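## Task

Rotate the three dice until their upward faces total 8, with each die lying flat and completely on the mat. The result must hold without the robot supporting anything, and the grippers must be opened and withdrawn at the finish.

## Robot and tools

ROBOT. There are two arms, named left_arm and right_arm. Each has six joints (waist, shoulder, elbow, forearm roll, wrist pitch, wrist roll) and a parallel gripper. The names are labels only and do not match the sides of any camera image. Sudden tugs on a held part or nudges to loose objects can happen at random.

FRAME. Printed hand poses use a single scene frame. The origin sits on the table surface midway between the arms, +x points out across the table, +z points up, and left_arm is on the +y side. Each arm's line gives end_effector_position in metres and end_effector_quat_wxyz. That position is the point midway between the finger pads, and it can be somewhat off, especially when the arm is stretched far. The fingertips extend 17.5 mm past it along the gripper's +z axis, which is the direction the fingers point. The pads close along the gripper's x axis. A flat block about 9 cm off the last joint's axis sticks out toward gripper -y and rotates with the hand. Turning only the wrist roll joint moves the pad midpoint around a circle of radius 25 mm.

execute_actions. The argument actions is a list holding one item, or nothing at all.
- An empty list sends no command and just returns the current state.
- A move looks like {"rows": [...], "steps": n}. n is between 1 and 15 control steps, each 1/30 s, and defaults to 15. You may give 1 to 15 rows. Each row is used for one step, and the last row repeats for any remaining steps.
- A wait looks like {"steps": n} with no rows, where n is at most 300. It returns once n steps have passed since the previous result, and your reply time counts toward those steps.
- The optional flag pictures (true or false) controls whether camera images come back. By default they do.

ROW LAYOUT. Every row is a single flat list of 18 numbers covering both arms, even when only one arm should move. The first 9 numbers are for left_arm and the last 9 are for right_arm. Within each block of 9:
- The first six numbers are absolute joint target angles in radians, in the column order above, matching the Joint positions readout. They are not offsets.
- Number 7 is the gripper position in [-1, 1], an absolute opening. +1 is fully open at 50 mm between pads, the pads meet near -0.65, and -1 means close until something blocks the fingers.
- Number 8 is force_limit in [-1, 1], the per-pad force. -1 is about 20 N, 0 about 102 N and +1 about 185 N, and the real grip may run up to about 17% above that.
- Number 9 is speed in [-1, 1], how fast the pad gap changes. -1 is 20 mm/s, 0 is 85 mm/s and +1 is 150 mm/s.
To leave a gripper unchanged, resend its current three gripper values, because 0 counts as a real command.

JOINT RANGES (rad). waist ±3.491, shoulder ±3.140, elbow -1.187 to 4.328, forearm roll ±3.316, wrist pitch ±3.140, wrist roll ±3.927. A call is refused, and nothing is sent, if any target is more than 0.010 past a range end and also farther out than that joint's last reported angle. True ends can differ from these by up to 0.010. Targets past a true end are clipped to it, and the result may then report "joint sent to its limit". That message can refer to an earlier action that is still running. If the message is missing, the joint may still be at its end.

MOTION. Joint target speed is capped at 2.62 rad/s for waist and shoulder, 3.14 for elbow, and 3.93 for the three wrist joints. Reaching those speeds from rest takes 0.5 s, and the joints of one arm are synchronised so they arrive together. Each step, a target may lead the measured angle by at most 0.805 rad (waist and shoulder), 0.966 (elbow) or 1.21 (wrist joints). If the targets would place the gripper more than 70 mm from where it is now, they are scaled back, so large moves need several calls. Between calls, and while you are composing a reply, the arms keep heading for the last row sent. They stop once everything has nearly stopped, including when blocked, or once any step is HELD.

RESULT LINES. Joint positions and Joint velocities list one block per arm (rad, rad/s). HELD marks steps where all or part of your row was not sent. "joint command not followed" means the clearance check changed or blocked some joint targets, while the rest of the row was still applied. object_status values:
- 0: moving.
- 1: blocked while opening.
- 2: blocked while closing, which means a grip.
- 3: reached the requested position or the pads met. This can mean empty, a slightly wider object, or a very thin one.
Any new position value resets object_status to 0 until shortly after the fingers stop. position_measured is in counts, and the opening is about (250 - position_measured) × 0.202 mm.

GRIPPING. Send -1 and keep sending it, then confirm object_status reads 2. Stopped fingers only react after the position changes by 0.01 or more, for example -1 to -0.98, and only then do new force_limit or speed values apply. To get a softer grip, open first and then close again. If the grip slackens or the object slips out, the fingers close again on their own. The exception is a grip made at force_limit -1: status stays 2 even after the object is lost, and on a fixed object held off centre that grip can fade within about a minute.

FAULTS.
- Torque fault: an arm stops for 10 s and drops the rest of the call when contact torque reaches a joint's load limit. Limits are 147 N m for waist, shoulder and elbow, and 36.8 N m for each wrist joint, and the weight of a held object counts.
- Force fault: the same stop happens when 150 N of outside force acts on the arm, its tool or its load. During either stop the arm yields to the contact.
- Motor heat: holding loads heats the motors. MOTOR HOT is a warning, and OVER-TEMPERATURE FAULT means the brakes are on until the motors cool.

WHAT TO AVOID. Keep the arms from colliding with or pressing hard on each other. Do not knock or place anything off the table, since that fails the task. Avoid dropping dice, slamming, hard impacts, strong pushing and stops of any kind. Move smoothly and avoid needless effort.

zoom_image. Arguments are camera (cam_high, cam_low, cam_left_wrist or cam_right_wrist, all 896x504) and region [x0, y0, x1, y1] in pixels, with the top-left corner at (0, 0) and at most 504 by 504. It returns a closer look at that camera's most recent image, useful for reading die faces.

finished_scene. Argument scene is the number of the current scene. Before calling it, make sure the dice are flat, fully on the mat, showing the right sum, and free of the grippers, with both grippers opened and pulled away.

Each tool is called in YAML: its name, and indented under it one key for each argument.

## Session

execute_actions:
  actions: []

Scene clock: 0.00 s of 5700.00 s.
left_arm: end_effector_position=(+0.4411, +0.3323, +0.2256) position_measured=3 object_status=3 end_effector_quat_wxyz=(+0.563, +0.795, +0.198, +0.108) | right_arm: end_effector_position=(+0.6638, -0.3060, +0.2987) position_measured=3 object_status=3 end_effector_quat_wxyz=(-0.206, +0.261, +0.858, +0.392)
Joint positions: left_arm=[ 0.841  0.088 -0.722  1.086 -1.541 -2.38 ] | right_arm=[-0.232  0.885  1.291 -1.032 -2.116  0.674]
Joint velocities: left_arm=[-0. -0.  0. -0.  0. -0.] | right_arm=[ 0.001 -0.     0.001 -0.001 -0.001  0.   ]

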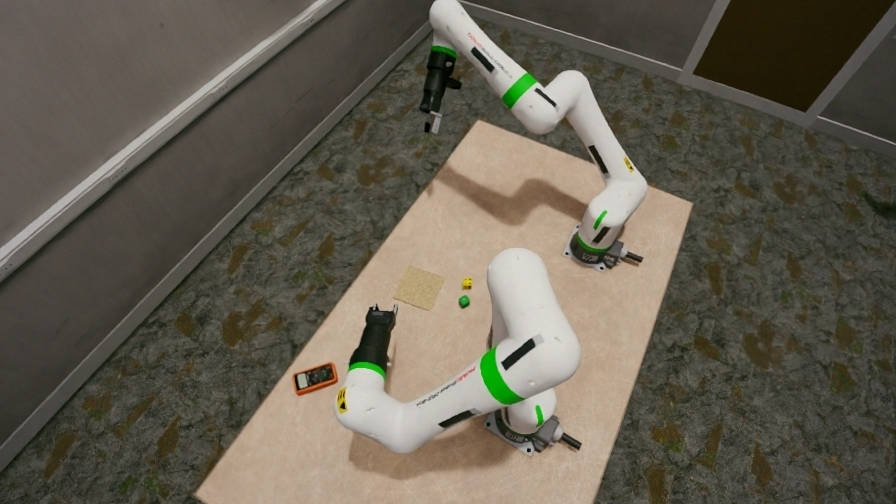

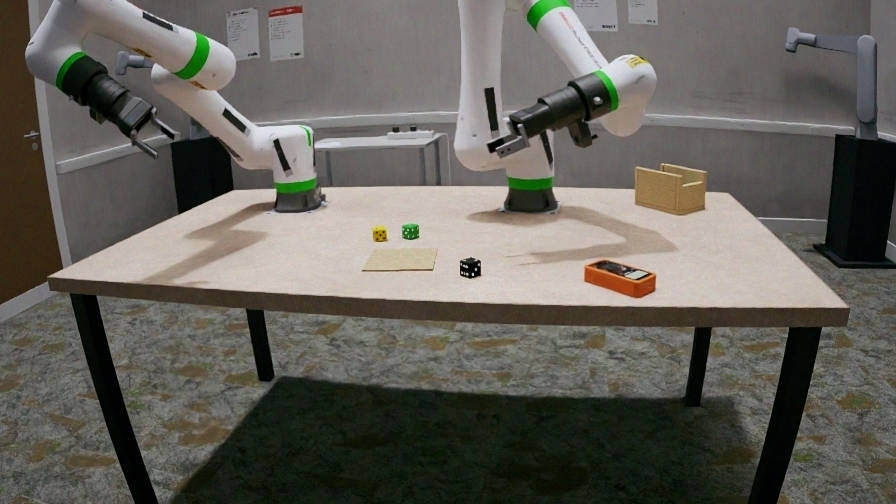

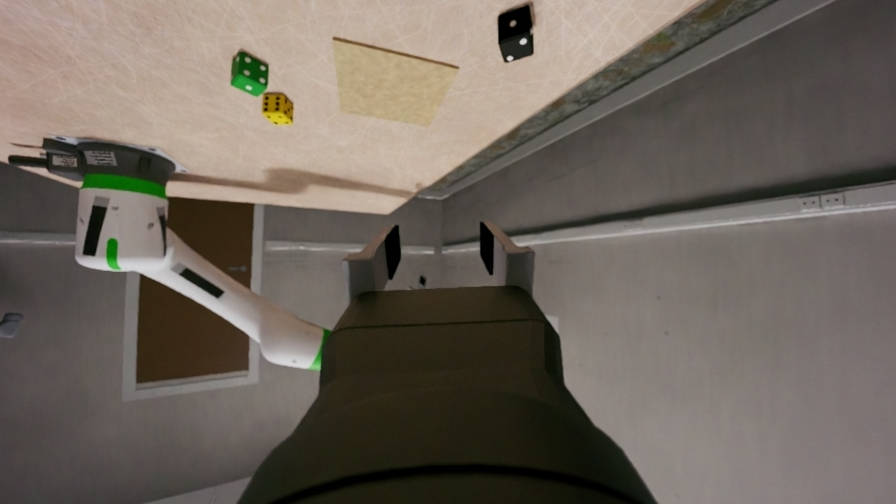

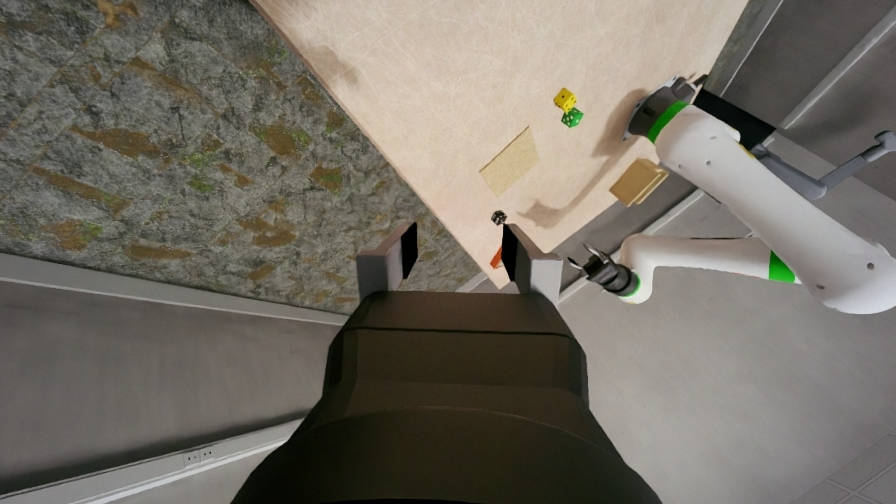

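zoom_image:
  camera: "cam_left_wrist"
  region: [200, 0, 560, 140]

zoom_image:
  camera: "cam_low"
  region: [340, 200, 520, 300]

zoom_image:
  camera: "cam_high"
  region: [370, 240, 510, 330]

Region (200, 0, 560, 140) of cam_left_wrist's 896x504 image, scaled by 1.400, with more detail than that image has.

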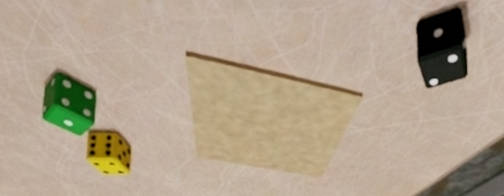

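Region (340, 200, 520, 300) of cam_low's 896x504 image, scaled by 2.800, with more detail than that image has.

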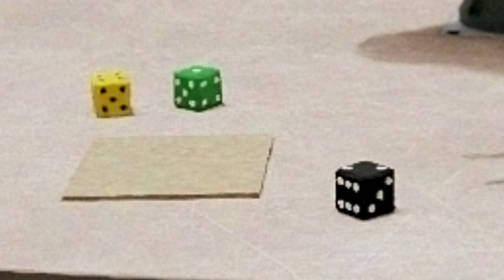

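Region (370, 240, 510, 330) of cam_high's 896x504 image, scaled by 3.600, with more detail than that image has; it fills the top 324 rows of this view, and the rest is white.

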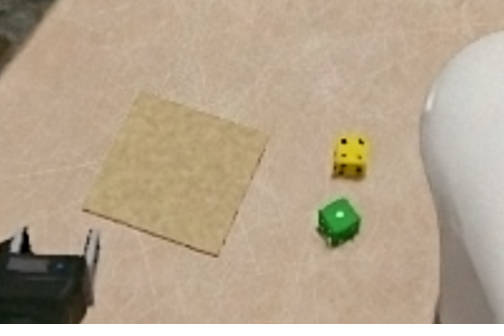

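zoom_image:
  camera: "cam_left_wrist"
  region: [220, 40, 310, 130]

zoom_image:
  camera: "cam_high"
  region: [450, 270, 485, 315]

zoom_image:
  camera: "cam_low"
  region: [360, 215, 490, 285]

zoom_image:
  camera: "cam_right_wrist"
  region: [480, 80, 600, 230]

Region (220, 40, 310, 130) of cam_left_wrist's 896x504 image, scaled by 5.600, with more detail than that image has.

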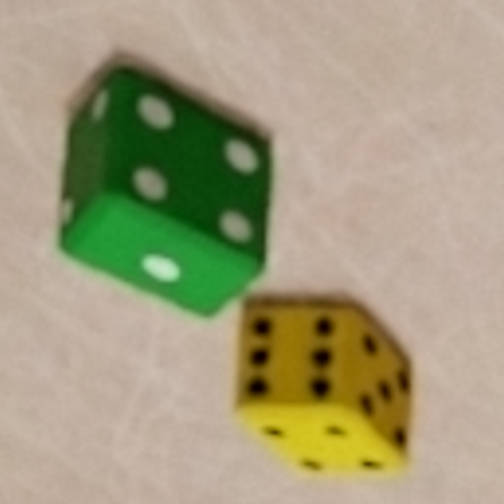

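Region (450, 270, 485, 315) of cam_high's 896x504 image, scaled by 11.200, with more detail than that image has.

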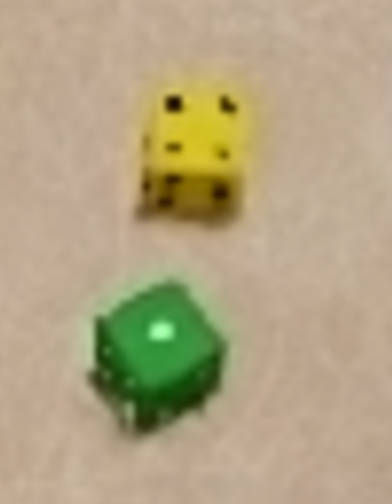

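Region (360, 215, 490, 285) of cam_low's 896x504 image, scaled by 3.877, with more detail than that image has; it fills the top 271 rows of this view, and the rest is white.

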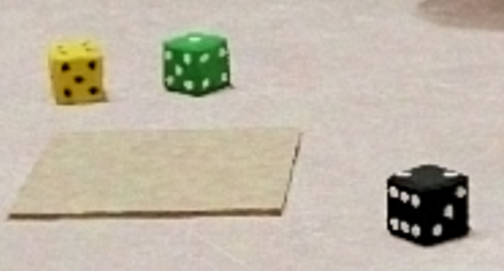

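Region (480, 80, 600, 230) of cam_right_wrist's 896x504 image, scaled by 3.360, with more detail than that image has; it fills the left 403 columns of this view, and the rest is white.

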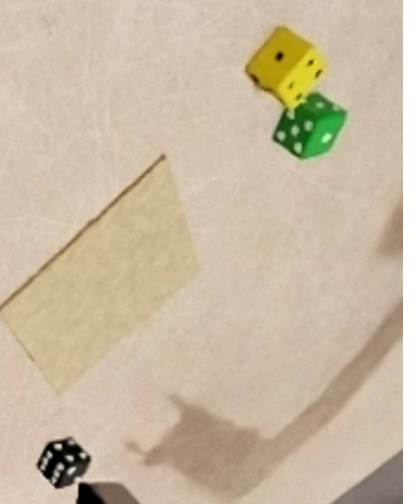

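execute_actions:
  actions:
    - {"rows":[[0.441,0.088,-0.722,1.086,-1.541,-2.38,1,0,0,-0.232,0.885,1.291,-1.032,-2.116,0.674,1,0,0]],"steps":15}
  pictures: false

execute_actions:
  actions:
    - {"steps":15}
  pictures: false

execute_actions:
  actions:
    - {"rows":[[0.441,-0.112,-0.722,1.086,-1.541,-2.38,1,0,0,-0.232,0.885,1.291,-1.032,-2.116,0.674,1,0,0]],"steps":15}
  pictures: false

execute_actions:
  actions:
    - {"steps":15}
  pictures: false

execute_actions:
  actions:
    - {"rows":[[0.441,-0.112,-0.522,1.086,-1.541,-2.38,1,0,0,-0.232,0.885,1.291,-1.032,-2.116,0.674,1,0,0]],"steps":15}
  pictures: false

execute_actions:
  actions:
    - {"steps":15}
  pictures: false

Scene clock: 72.57 s of 5700.00 s.
left_arm: end_effector_position=(+0.4068, +0.1800, +0.2255) position_measured=3 object_status=3 end_effector_quat_wxyz=(+0.573, +0.817, +0.061, +0.012) | right_arm: end_effector_position=(+0.6639, -0.3057, +0.2985) position_measured=3 object_status=3 end_effector_quat_wxyz=(-0.206, +0.261, +0.858, +0.392)
Joint positions: left_arm=[ 0.503  0.088 -0.722  1.086 -1.541 -2.38 ] | right_arm=[-0.232  0.885  1.291 -1.032 -2.116  0.674]
Joint velocities: left_arm=[-0.748  0.001 -0.004  0.001  0.     0.001] | right_arm=[ 0.     0.001  0.001 -0.002 -0.    -0.002]
Steps of this call (steps 1 to 90: nothing new was sent; then 69.07 s passed at rest; steps 91 to 105: all 15 steps of this action). Readings (joint positions | what the end effector reports):
91: left_arm=[0.841 0.088 -0.722 1.086 -1.541 -2.380] | right_arm=[-0.232 0.885 1.291 -1.032 -2.116 0.674] | left_arm position_measured=3 object_status=3 | right_arm position_measured=3 object_status=3
92: left_arm=[0.837 0.088 -0.722 1.086 -1.541 -2.380] | right_arm=[-0.232 0.885 1.291 -1.032 -2.116 0.674] | left_arm position_measured=3 object_status=3 | right_arm position_measured=3 object_status=3
94: left_arm=[0.814 0.088 -0.722 1.086 -1.541 -2.380] | right_arm=[-0.232 0.885 1.291 -1.032 -2.116 0.674] | left_arm position_measured=3 object_status=3 | right_arm position_measured=3 object_status=3
98: left_arm=[0.706 0.088 -0.722 1.086 -1.541 -2.380] | right_arm=[-0.232 0.885 1.291 -1.032 -2.116 0.674] | left_arm position_measured=3 object_status=3 | right_arm position_measured=3 object_status=3
105: the state above

Scene clock: 73.07 s of 5700.00 s.
left_arm: end_effector_position=(+0.3950, +0.1538, +0.2254) position_measured=3 object_status=3 end_effector_quat_wxyz=(+0.573, +0.819, +0.036, -0.006) | right_arm: end_effector_position=(+0.6639, -0.3057, +0.2985) position_measured=3 object_status=3 end_effector_quat_wxyz=(-0.206, +0.261, +0.858, +0.392)
Joint positions: left_arm=[ 0.441  0.088 -0.722  1.086 -1.541 -2.38 ] | right_arm=[-0.232  0.885  1.291 -1.032 -2.116  0.674]
Joint velocities: left_arm=[ 0.     0.    -0.001  0.     0.    -0.001] | right_arm=[ 0.001 -0.     0.     0.001  0.     0.001]
Steps of this call (steps 1 to 15: the robot went on to your last target). Readings (joint positions | what the end effector reports):
1: left_arm=[0.480 0.088 -0.722 1.086 -1.541 -2.380] | right_arm=[-0.232 0.885 1.291 -1.032 -2.116 0.674] | left_arm position_measured=3 object_status=3 | right_arm position_measured=3 object_status=3
2: left_arm=[0.462 0.088 -0.722 1.086 -1.541 -2.380] | right_arm=[-0.232 0.885 1.291 -1.032 -2.116 0.674] | left_arm position_measured=3 object_status=3 | right_arm position_measured=3 object_status=3
4: left_arm=[0.443 0.088 -0.722 1.086 -1.541 -2.380] | right_arm=[-0.232 0.885 1.291 -1.032 -2.116 0.674] | left_arm position_measured=3 object_status=3 | right_arm position_measured=3 object_status=3
8: left_arm=[0.441 0.088 -0.722 1.086 -1.541 -2.380] | right_arm=[-0.232 0.885 1.291 -1.032 -2.116 0.674] | left_arm position_measured=3 object_status=3 | right_arm position_measured=3 object_status=3
15: the state above

Scene clock: 73.57 s of 5700.00 s.
left_arm: end_effector_position=(+0.3817, +0.1486, +0.2868) position_measured=3 object_status=3 end_effector_quat_wxyz=(+0.544, +0.836, -0.017, +0.071) | right_arm: end_effector_position=(+0.6639, -0.3057, +0.2985) position_measured=3 object_status=3 end_effector_quat_wxyz=(-0.206, +0.261, +0.858, +0.392)
Joint positions: left_arm=[ 0.441 -0.112 -0.722  1.086 -1.541 -2.38 ] | right_arm=[-0.232  0.885  1.291 -1.032 -2.116  0.674]
Joint velocities: left_arm=[-0.    -0.    -0.     0.002 -0.    -0.   ] | right_arm=[ 0.001 -0.001  0.    -0.001 -0.001  0.002]
Steps of this call (steps 1 to 15: all 15 steps of this action). Readings (joint positions | what the end effector reports):
1: left_arm=[0.441 0.088 -0.722 1.086 -1.541 -2.380] | right_arm=[-0.232 0.885 1.291 -1.032 -2.116 0.674] | left_arm position_measured=3 object_status=3 | right_arm position_measured=3 object_status=3
2: left_arm=[0.441 0.085 -0.722 1.086 -1.541 -2.380] | right_arm=[-0.232 0.885 1.291 -1.032 -2.116 0.674] | left_arm position_measured=3 object_status=3 | right_arm position_measured=3 object_status=3
4: left_arm=[0.441 0.061 -0.722 1.086 -1.541 -2.380] | right_arm=[-0.232 0.885 1.291 -1.032 -2.116 0.674] | left_arm position_measured=3 object_status=3 | right_arm position_measured=3 object_status=3
8: left_arm=[0.441 -0.047 -0.722 1.086 -1.541 -2.380] | right_arm=[-0.232 0.885 1.291 -1.032 -2.116 0.674] | left_arm position_measured=3 object_status=3 | right_arm position_measured=3 object_status=3
15: the state above

Scene clock: 74.07 s of 5700.00 s.
left_arm: end_effector_position=(+0.3817, +0.1486, +0.2868) position_measured=3 object_status=3 end_effector_quat_wxyz=(+0.544, +0.836, -0.017, +0.071) | right_arm: end_effector_position=(+0.6639, -0.3057, +0.2985) position_measured=3 object_status=3 end_effector_quat_wxyz=(-0.206, +0.261, +0.858, +0.392)
Joint positions: left_arm=[ 0.441 -0.112 -0.722  1.086 -1.541 -2.38 ] | right_arm=[-0.232  0.885  1.291 -1.032 -2.116  0.674]
Joint velocities: left_arm=[ 0.    -0.    -0.001 -0.001  0.001 -0.   ] | right_arm=[-0.001  0.001  0.    -0.001 -0.001 -0.   ]
Steps of this call (steps 1 to 15: the robot went on to your last target). Readings (joint positions | what the end effector reports):
1: left_arm=[0.441 -0.112 -0.722 1.086 -1.541 -2.380] | right_arm=[-0.232 0.885 1.291 -1.032 -2.116 0.674] | left_arm position_measured=3 object_status=3 | right_arm position_measured=3 object_status=3
2: left_arm=[0.441 -0.112 -0.722 1.086 -1.541 -2.380] | right_arm=[-0.232 0.885 1.291 -1.032 -2.116 0.674] | left_arm position_measured=3 object_status=3 | right_arm position_measured=3 object_status=3
4: left_arm=[0.441 -0.112 -0.722 1.086 -1.541 -2.380] | right_arm=[-0.232 0.885 1.291 -1.032 -2.116 0.674] | left_arm position_measured=3 object_status=3 | right_arm position_measured=3 object_status=3
8: left_arm=[0.441 -0.112 -0.722 1.086 -1.541 -2.380] | right_arm=[-0.232 0.885 1.291 -1.032 -2.116 0.674] | left_arm position_measured=3 object_status=3 | right_arm position_measured=3 object_status=3
15: the state above
All arms were judged still, so your last target was given up. Only a new action makes them travel on or press farther. Fingers that are still opening or closing keep moving.

Scene clock: 74.57 s of 5700.00 s.
left_arm: end_effector_position=(+0.4317, +0.1684, +0.3614) position_measured=3 object_status=3 end_effector_quat_wxyz=(+0.509, +0.845, -0.070, +0.148) | right_arm: end_effector_position=(+0.6639, -0.3057, +0.2985) position_measured=3 object_status=3 end_effector_quat_wxyz=(-0.206, +0.261, +0.858, +0.392)
Joint positions: left_arm=[ 0.441 -0.112 -0.522  1.086 -1.541 -2.38 ] | right_arm=[-0.232  0.885  1.291 -1.032 -2.116  0.674]
Joint velocities: left_arm=[ 0.001  0.     0.001 -0.002 -0.001  0.   ] | right_arm=[-0.     0.    -0.001  0.002 -0.001 -0.   ]
Steps of this call (steps 1 to 15: all 15 steps of this action). Readings (joint positions | what the end effector reports):
1: left_arm=[0.441 -0.112 -0.722 1.086 -1.541 -2.380] | right_arm=[-0.232 0.885 1.291 -1.032 -2.116 0.674] | left_arm position_measured=3 object_status=3 | right_arm position_measured=3 object_status=3
2: left_arm=[0.441 -0.112 -0.718 1.086 -1.541 -2.380] | right_arm=[-0.232 0.885 1.291 -1.032 -2.116 0.674] | left_arm position_measured=3 object_status=3 | right_arm position_measured=3 object_status=3
4: left_arm=[0.441 -0.112 -0.690 1.086 -1.541 -2.380] | right_arm=[-0.232 0.885 1.291 -1.032 -2.116 0.674] | left_arm position_measured=3 object_status=3 | right_arm position_measured=3 object_status=3
8: left_arm=[0.441 -0.112 -0.573 1.086 -1.541 -2.380] | right_arm=[-0.232 0.885 1.291 -1.032 -2.116 0.674] | left_arm position_measured=3 object_status=3 | right_arm position_measured=3 object_status=3
15: the state above

Scene clock: 75.07 s of 5700.00 s.
left_arm: end_effector_position=(+0.4317, +0.1684, +0.3615) position_measured=3 object_status=3 end_effector_quat_wxyz=(+0.509, +0.845, -0.070, +0.148) | right_arm: end_effector_position=(+0.6639, -0.3057, +0.2985) position_measured=3 object_status=3 end_effector_quat_wxyz=(-0.206, +0.261, +0.858, +0.392)
Joint positions: left_arm=[ 0.441 -0.112 -0.522  1.086 -1.541 -2.38 ] | right_arm=[-0.232  0.885  1.291 -1.032 -2.116  0.674]
Joint velocities: left_arm=[ 0.     0.001  0.     0.001 -0.    -0.   ] | right_arm=[-0.     0.     0.001  0.001  0.    -0.001]
Steps of this call (steps 1 to 15: the robot went on to your last target). Readings (joint positions | what the end effector reports):
1: left_arm=[0.441 -0.112 -0.522 1.086 -1.541 -2.380] | right_arm=[-0.232 0.885 1.291 -1.032 -2.116 0.674] | left_arm position_measured=3 object_status=3 | right_arm position_measured=3 object_status=3
2: left_arm=[0.441 -0.112 -0.522 1.086 -1.541 -2.380] | right_arm=[-0.232 0.885 1.291 -1.032 -2.116 0.674] | left_arm position_measured=3 object_status=3 | right_arm position_measured=3 object_status=3
4: left_arm=[0.441 -0.112 -0.522 1.086 -1.541 -2.380] | right_arm=[-0.232 0.885 1.291 -1.032 -2.116 0.674] | left_arm position_measured=3 object_status=3 | right_arm position_measured=3 object_status=3
8: left_arm=[0.441 -0.112 -0.522 1.086 -1.541 -2.380] | right_arm=[-0.232 0.885 1.291 -1.032 -2.116 0.674] | left_arm position_measured=3 object_status=3 | right_arm position_measured=3 object_status=3
15: the state above
All arms were judged still, so your last target was given up. Only a new action makes them travel on or press farther. Fingers that are still opening or closing keep moving.

execute_actions:
  actions:
    - {"rows":[[-0.384,0.38,0.526,0,-1.717,0,1,0,0,-1.0,0.885,1.291,-1.032,-2.116,0.674,1,0,0]],"steps":15}
  pictures: false

execute_actions:
  actions:
    - {"steps":45}

Scene clock: 128.23 s of 5700.00 s.
left_arm: end_effector_position=(+0.4013, +0.0751, +0.3040) position_measured=3 object_status=3 end_effector_quat_wxyz=(+0.223, +0.970, -0.021, -0.099) | right_arm: end_effector_position=(+0.6446, -0.4898, +0.2984) position_measured=3 object_status=3 end_effector_quat_wxyz=(-0.149, +0.378, +0.813, +0.417)
Joint positions: left_arm=[-0.031  0.171  0.071  0.463 -1.642 -1.526] | right_arm=[-0.512  0.885  1.291 -1.032 -2.116  0.674]
Joint velocities: left_arm=[-1.279  0.758  1.649 -1.666 -0.27   3.391] | right_arm=[-0.677  0.     0.     0.001 -0.     0.002]
Steps of this call (steps 1 to 90: nothing new was sent; then 49.67 s passed at rest; steps 91 to 105: all 15 steps of this action). Readings (joint positions | what the end effector reports):
91: left_arm=[0.441 -0.112 -0.522 1.086 -1.541 -2.380] | right_arm=[-0.232 0.885 1.291 -1.032 -2.116 0.674] | left_arm position_measured=3 object_status=3 | right_arm position_measured=3 object_status=3
92: left_arm=[0.438 -0.110 -0.518 1.082 -1.542 -2.375] | right_arm=[-0.235 0.885 1.291 -1.032 -2.116 0.674] | left_arm position_measured=3 object_status=3 | right_arm position_measured=3 object_status=3
94: left_arm=[0.414 -0.095 -0.489 1.049 -1.547 -2.339] | right_arm=[-0.259 0.885 1.291 -1.032 -2.116 0.674] | left_arm position_measured=3 object_status=3 | right_arm position_measured=3 object_status=3
98: left_arm=[0.297 -0.024 -0.349 0.893 -1.572 -2.163] | right_arm=[-0.351 0.885 1.291 -1.032 -2.116 0.674] | left_arm position_measured=3 object_status=3 | right_arm position_measured=3 object_status=3
105: the state above

Scene clock: 129.73 s of 5700.00 s.
left_arm: end_effector_position=(+0.4191, +0.0001, +0.3003) position_measured=3 object_status=3 end_effector_quat_wxyz=(-0.000, +0.847, +0.532, -0.000) | right_arm: end_effector_position=(+0.4940, -0.7731, +0.2985) position_measured=3 object_status=3 end_effector_quat_wxyz=(-0.044, +0.563, +0.697, +0.441)
Joint positions: left_arm=[-0.384  0.38   0.526 -0.    -1.717  0.   ] | right_arm=[-1.     0.885  1.291 -1.032 -2.116  0.674]
Joint velocities: left_arm=[ 0.    -0.    -0.002  0.001  0.001  0.002] | right_arm=[ 0.001  0.001  0.     0.     0.    -0.001]
Steps of this call (steps 1 to 45: the robot went on to your last target). Readings (joint positions | what the end effector reports):
1: left_arm=[-0.073 0.195 0.125 0.408 -1.651 -1.408] | right_arm=[-0.535 0.885 1.291 -1.032 -2.116 0.674] | left_arm position_measured=3 object_status=3 | right_arm position_measured=3 object_status=3
2: left_arm=[-0.112 0.218 0.175 0.357 -1.659 -1.288] | right_arm=[-0.558 0.885 1.291 -1.032 -2.116 0.674] | left_arm position_measured=3 object_status=3 | right_arm position_measured=3 object_status=3
4: left_arm=[-0.180 0.259 0.262 0.268 -1.674 -1.042] | right_arm=[-0.604 0.885 1.291 -1.032 -2.116 0.674] | left_arm position_measured=3 object_status=3 | right_arm position_measured=3 object_status=3
8: left_arm=[-0.279 0.317 0.390 0.138 -1.695 -0.583] | right_arm=[-0.696 0.885 1.291 -1.032 -2.116 0.674] | left_arm position_measured=3 object_status=3 | right_arm position_measured=3 object_status=3
45: the state above
All arms were judged still, so your last target was given up. Only a new action makes them travel on or press farther. Fingers that are still opening or closing keep moving.

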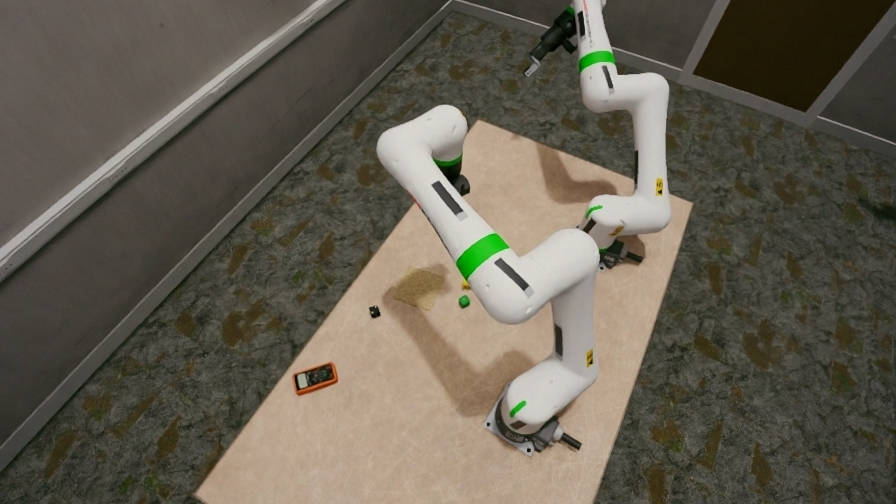

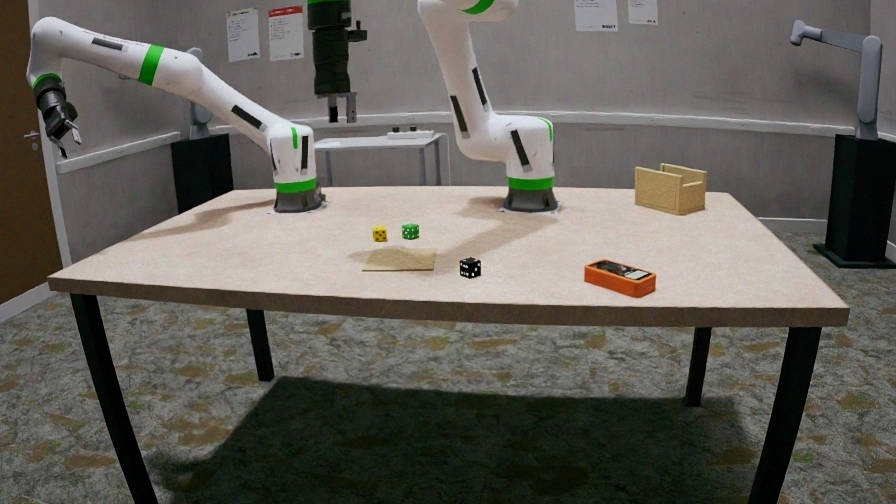

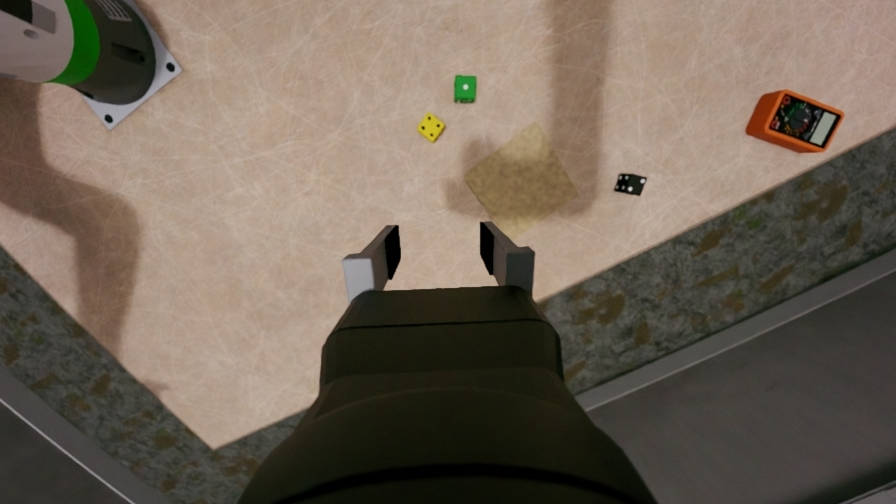

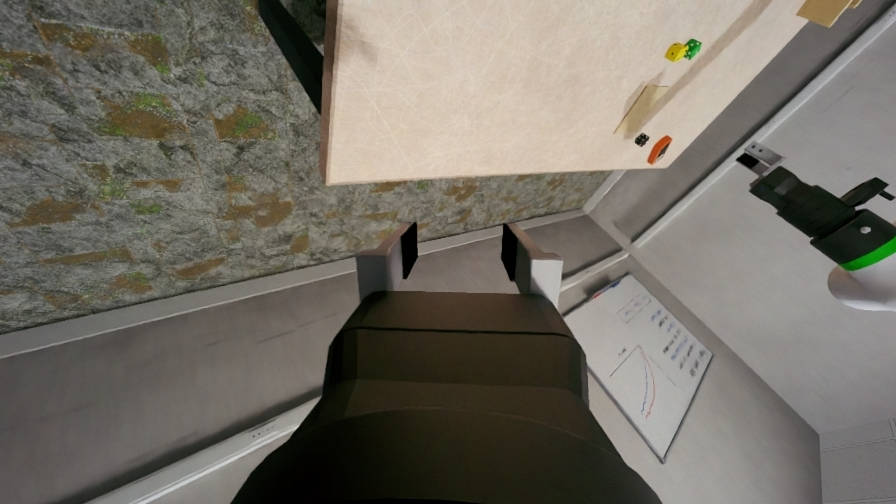

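execute_actions:
  actions:
    - {"rows":[[-0.384,0.17,0.261,0,-1.662,0,1,0,0,-1.0,0.885,1.291,-1.032,-2.116,0.674,1,0,0]],"steps":15}
  pictures: false

execute_actions:
  actions:
    - {"steps":10}

Scene clock: 145.93 s of 5700.00 s.
left_arm: end_effector_position=(+0.3472, +0.0347, +0.3001) position_measured=3 object_status=3 end_effector_quat_wxyz=(-0.000, +0.847, +0.532, -0.000) | right_arm: end_effector_position=(+0.4940, -0.7731, +0.2985) position_measured=3 object_status=3 end_effector_quat_wxyz=(-0.044, +0.563, +0.697, +0.441)
Joint positions: left_arm=[-0.384  0.17   0.261 -0.    -1.662  0.   ] | right_arm=[-1.     0.885  1.291 -1.032 -2.116  0.674]
Joint velocities: left_arm=[-0.     0.    -0.001 -0.    -0.     0.   ] | right_arm=[-0.    -0.001 -0.001  0.     0.     0.   ]
Steps of this call (steps 1 to 90: nothing new was sent; then 12.70 s passed at rest; steps 91 to 105: all 15 steps of this action). Readings (joint positions | what the end effector reports):
91: left_arm=[-0.384 0.380 0.526 0.000 -1.717 -0.000] | right_arm=[-1.000 0.885 1.291 -1.032 -2.116 0.674] | left_arm position_measured=3 object_status=3 | right_arm position_measured=3 object_status=3
92: left_arm=[-0.384 0.377 0.522 -0.000 -1.717 0.000] | right_arm=[-1.000 0.885 1.291 -1.032 -2.116 0.674] | left_arm position_measured=3 object_status=3 | right_arm position_measured=3 object_status=3
94: left_arm=[-0.384 0.354 0.494 -0.000 -1.710 0.000] | right_arm=[-1.000 0.885 1.291 -1.032 -2.116 0.674] | left_arm position_measured=3 object_status=3 | right_arm position_measured=3 object_status=3
98: left_arm=[-0.384 0.248 0.360 -0.000 -1.683 0.000] | right_arm=[-1.000 0.885 1.291 -1.032 -2.116 0.674] | left_arm position_measured=3 object_status=3 | right_arm position_measured=3 object_status=3
105: the state above

Scene clock: 146.27 s of 5700.00 s.
left_arm: end_effector_position=(+0.3471, +0.0347, +0.3002) position_measured=3 object_status=3 end_effector_quat_wxyz=(-0.000, +0.847, +0.532, -0.000) | right_arm: end_effector_position=(+0.4940, -0.7731, +0.2985) position_measured=3 object_status=3 end_effector_quat_wxyz=(-0.044, +0.563, +0.697, +0.441)
Joint positions: left_arm=[-0.384  0.17   0.261 -0.    -1.662  0.   ] | right_arm=[-1.     0.885  1.291 -1.032 -2.116  0.674]
Joint velocities: left_arm=[ 0.    -0.     0.     0.002 -0.     0.001] | right_arm=[ 0.002  0.001 -0.    -0.001  0.001 -0.   ]
Steps of this call (steps 1 to 10: the robot went on to your last target). Readings (joint positions | what the end effector reports):
1: left_arm=[-0.384 0.170 0.261 -0.000 -1.662 0.000] | right_arm=[-1.000 0.885 1.291 -1.032 -2.116 0.674] | left_arm position_measured=3 object_status=3 | right_arm position_measured=3 object_status=3
2: left_arm=[-0.384 0.170 0.261 -0.000 -1.662 0.000] | right_arm=[-1.000 0.885 1.291 -1.032 -2.116 0.674] | left_arm position_measured=3 object_status=3 | right_arm position_measured=3 object_status=3
4: left_arm=[-0.384 0.170 0.261 -0.000 -1.662 0.000] | right_arm=[-1.000 0.885 1.291 -1.032 -2.116 0.674] | left_arm position_measured=3 object_status=3 | right_arm position_measured=3 object_status=3
8: left_arm=[-0.384 0.170 0.261 -0.000 -1.662 0.000] | right_arm=[-1.000 0.885 1.291 -1.032 -2.116 0.674] | left_arm position_measured=3 object_status=3 | right_arm position_measured=3 object_status=3
10: the state above

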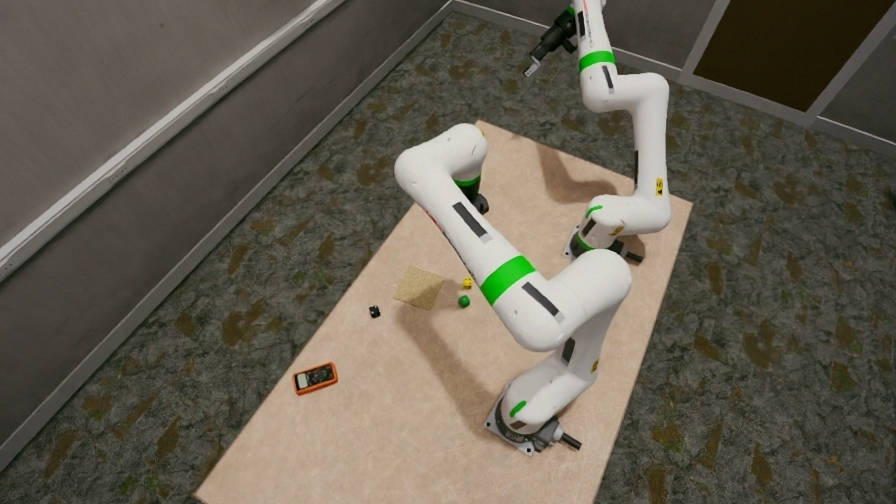

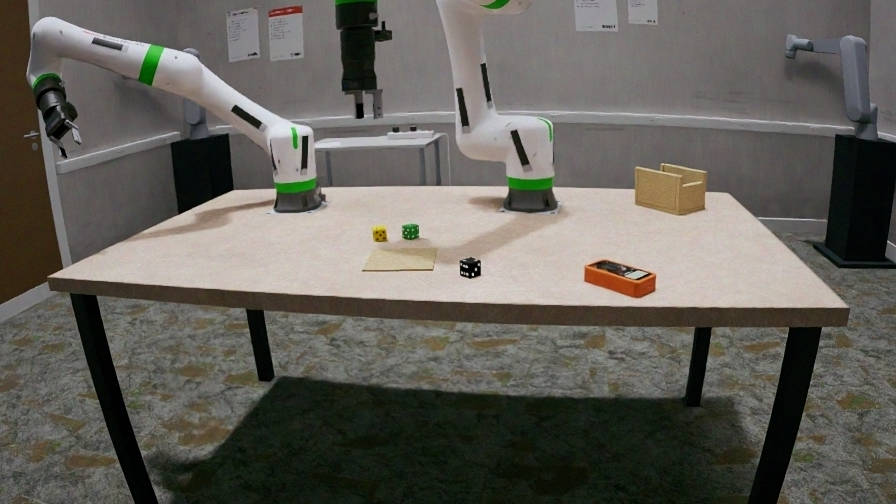

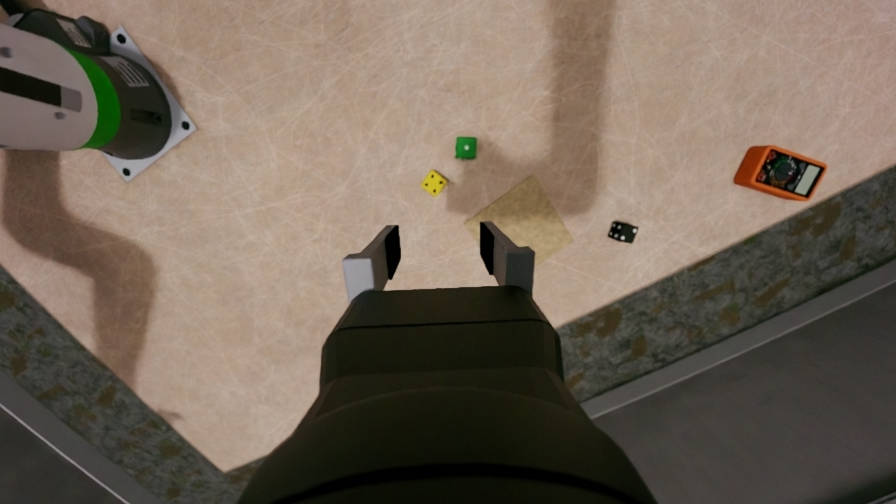

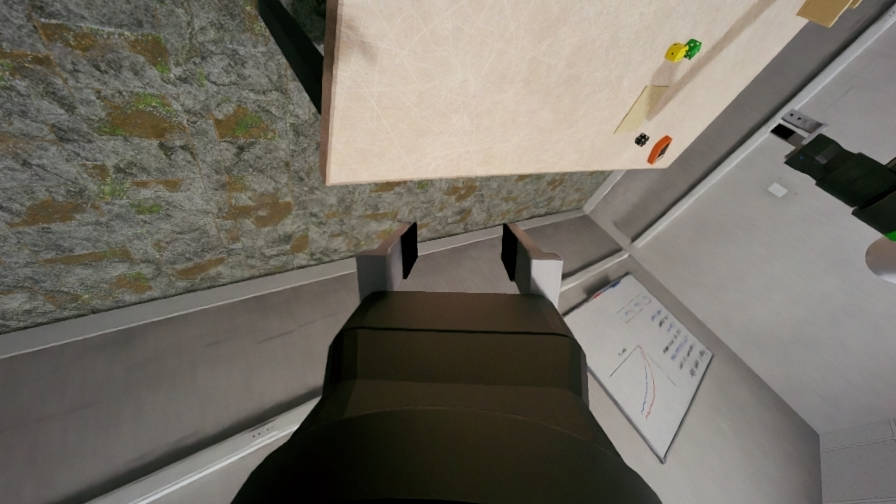

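execute_actions:
  actions:
    - {"rows":[[-0.32,0.161,-0.15,0,-1.26,0,1,0,0,-1.0,0.885,1.291,-1.032,-2.116,0.674,1,0,0]],"steps":15}
  pictures: false

execute_actions:
  actions:
    - {"steps":12}

Scene clock: 165.37 s of 5700.00 s.
left_arm: end_effector_position=(+0.3486, +0.0638, +0.1440) position_measured=3 object_status=3 end_effector_quat_wxyz=(-0.000, +0.831, +0.557, -0.000) | right_arm: end_effector_position=(+0.4940, -0.7731, +0.2985) position_measured=3 object_status=3 end_effector_quat_wxyz=(-0.044, +0.563, +0.697, +0.441)
Joint positions: left_arm=[-0.325  0.162 -0.115 -0.    -1.294  0.   ] | right_arm=[-1.     0.885  1.291 -1.032 -2.116  0.674]
Joint velocities: left_arm=[ 0.098 -0.014 -0.627 -0.     0.61   0.   ] | right_arm=[-0.     0.     0.    -0.001 -0.    -0.   ]
Steps of this call (steps 1 to 15: the robot went on to your last target; steps 16 to 90: nothing new was sent; then 15.60 s passed at rest; steps 91 to 105: all 15 steps of this action). Readings (joint positions | what the end effector reports):
91: left_arm=[-0.384 0.170 0.261 0.000 -1.662 0.000] | right_arm=[-1.000 0.885 1.291 -1.032 -2.116 0.674] | left_arm position_measured=3 object_status=3 | right_arm position_measured=3 object_status=3
92: left_arm=[-0.383 0.170 0.257 0.000 -1.658 0.000] | right_arm=[-1.000 0.885 1.291 -1.032 -2.116 0.674] | left_arm position_measured=3 object_status=3 | right_arm position_measured=3 object_status=3
94: left_arm=[-0.379 0.169 0.228 0.000 -1.630 0.000] | right_arm=[-1.000 0.885 1.291 -1.032 -2.116 0.674] | left_arm position_measured=3 object_status=3 | right_arm position_measured=3 object_status=3
98: left_arm=[-0.359 0.167 0.103 0.000 -1.508 0.000] | right_arm=[-1.000 0.885 1.291 -1.032 -2.116 0.674] | left_arm position_measured=3 object_status=3 | right_arm position_measured=3 object_status=3
105: the state above

Scene clock: 165.77 s of 5700.00 s.
left_arm: end_effector_position=(+0.3461, +0.0674, +0.1302) position_measured=3 object_status=3 end_effector_quat_wxyz=(-0.000, +0.829, +0.559, +0.000) | right_arm: end_effector_position=(+0.4940, -0.7731, +0.2985) position_measured=3 object_status=3 end_effector_quat_wxyz=(-0.044, +0.563, +0.697, +0.441)
Joint positions: left_arm=[-0.32   0.161 -0.15  -0.    -1.26   0.   ] | right_arm=[-1.     0.885  1.291 -1.032 -2.116  0.674]
Joint velocities: left_arm=[ 0.001 -0.    -0.001 -0.001 -0.    -0.001] | right_arm=[-0.001 -0.     0.001 -0.    -0.     0.001]
Steps of this call (steps 1 to 12: the robot went on to your last target). Readings (joint positions | what the end effector reports):
1: left_arm=[-0.323 0.162 -0.133 -0.000 -1.277 -0.000] | right_arm=[-1.000 0.885 1.291 -1.032 -2.116 0.674] | left_arm position_measured=3 object_status=3 | right_arm position_measured=3 object_status=3
2: left_arm=[-0.321 0.161 -0.144 -0.000 -1.266 0.000] | right_arm=[-1.000 0.885 1.291 -1.032 -2.116 0.674] | left_arm position_measured=3 object_status=3 | right_arm position_measured=3 object_status=3
4: left_arm=[-0.320 0.161 -0.150 -0.000 -1.260 -0.000] | right_arm=[-1.000 0.885 1.291 -1.032 -2.116 0.674] | left_arm position_measured=3 object_status=3 | right_arm position_measured=3 object_status=3
8: left_arm=[-0.320 0.161 -0.150 -0.000 -1.260 0.000] | right_arm=[-1.000 0.885 1.291 -1.032 -2.116 0.674] | left_arm position_measured=3 object_status=3 | right_arm position_measured=3 object_status=3
12: the state above

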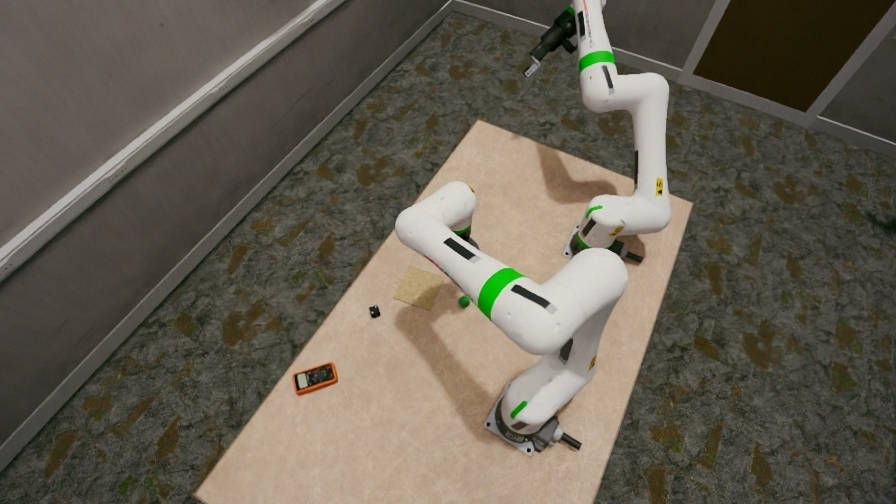

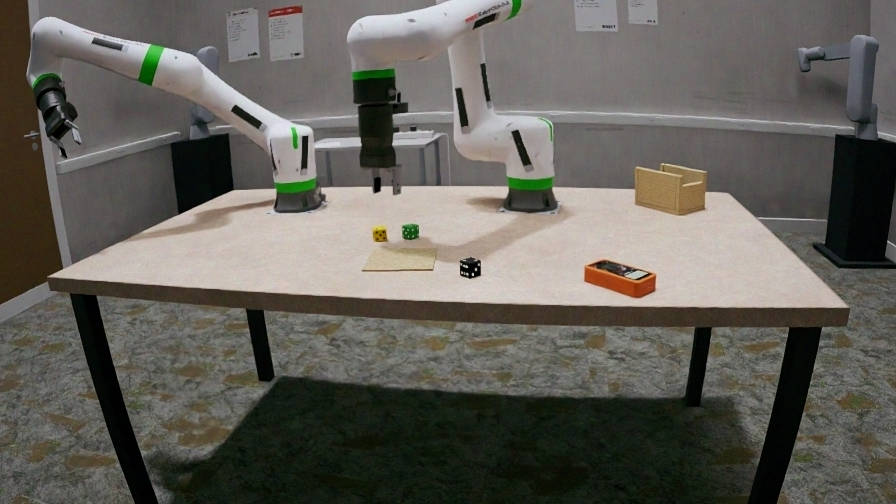

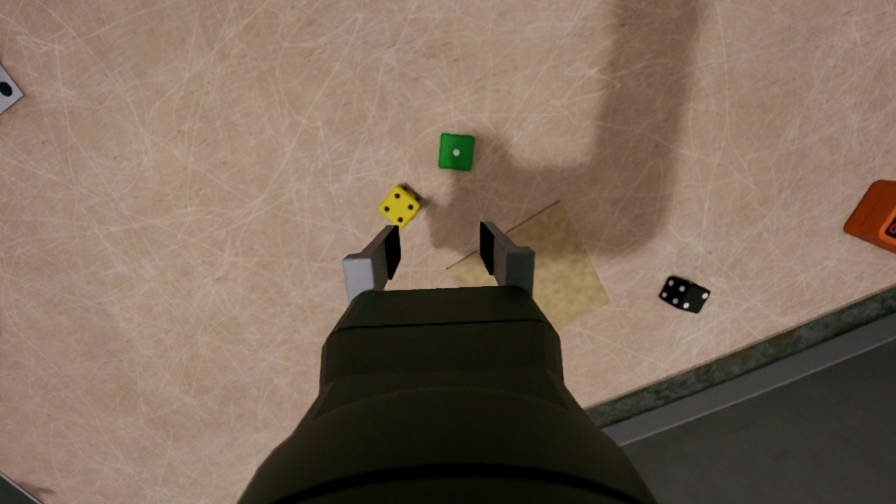

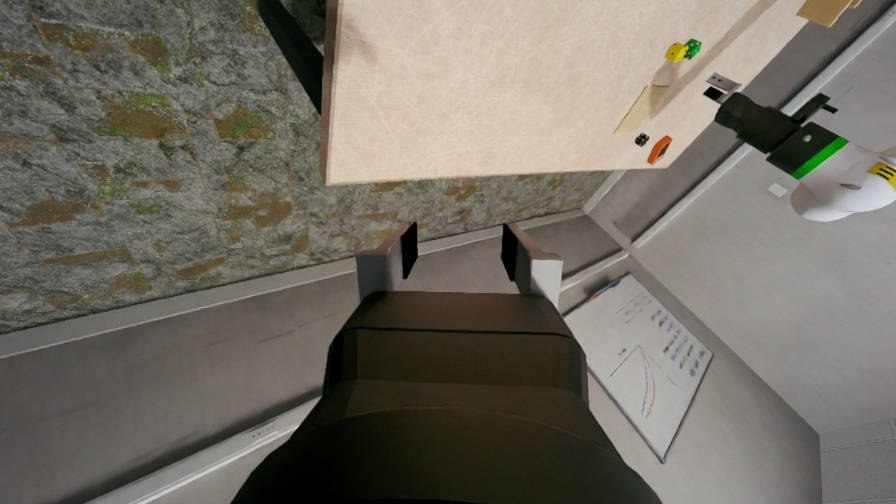

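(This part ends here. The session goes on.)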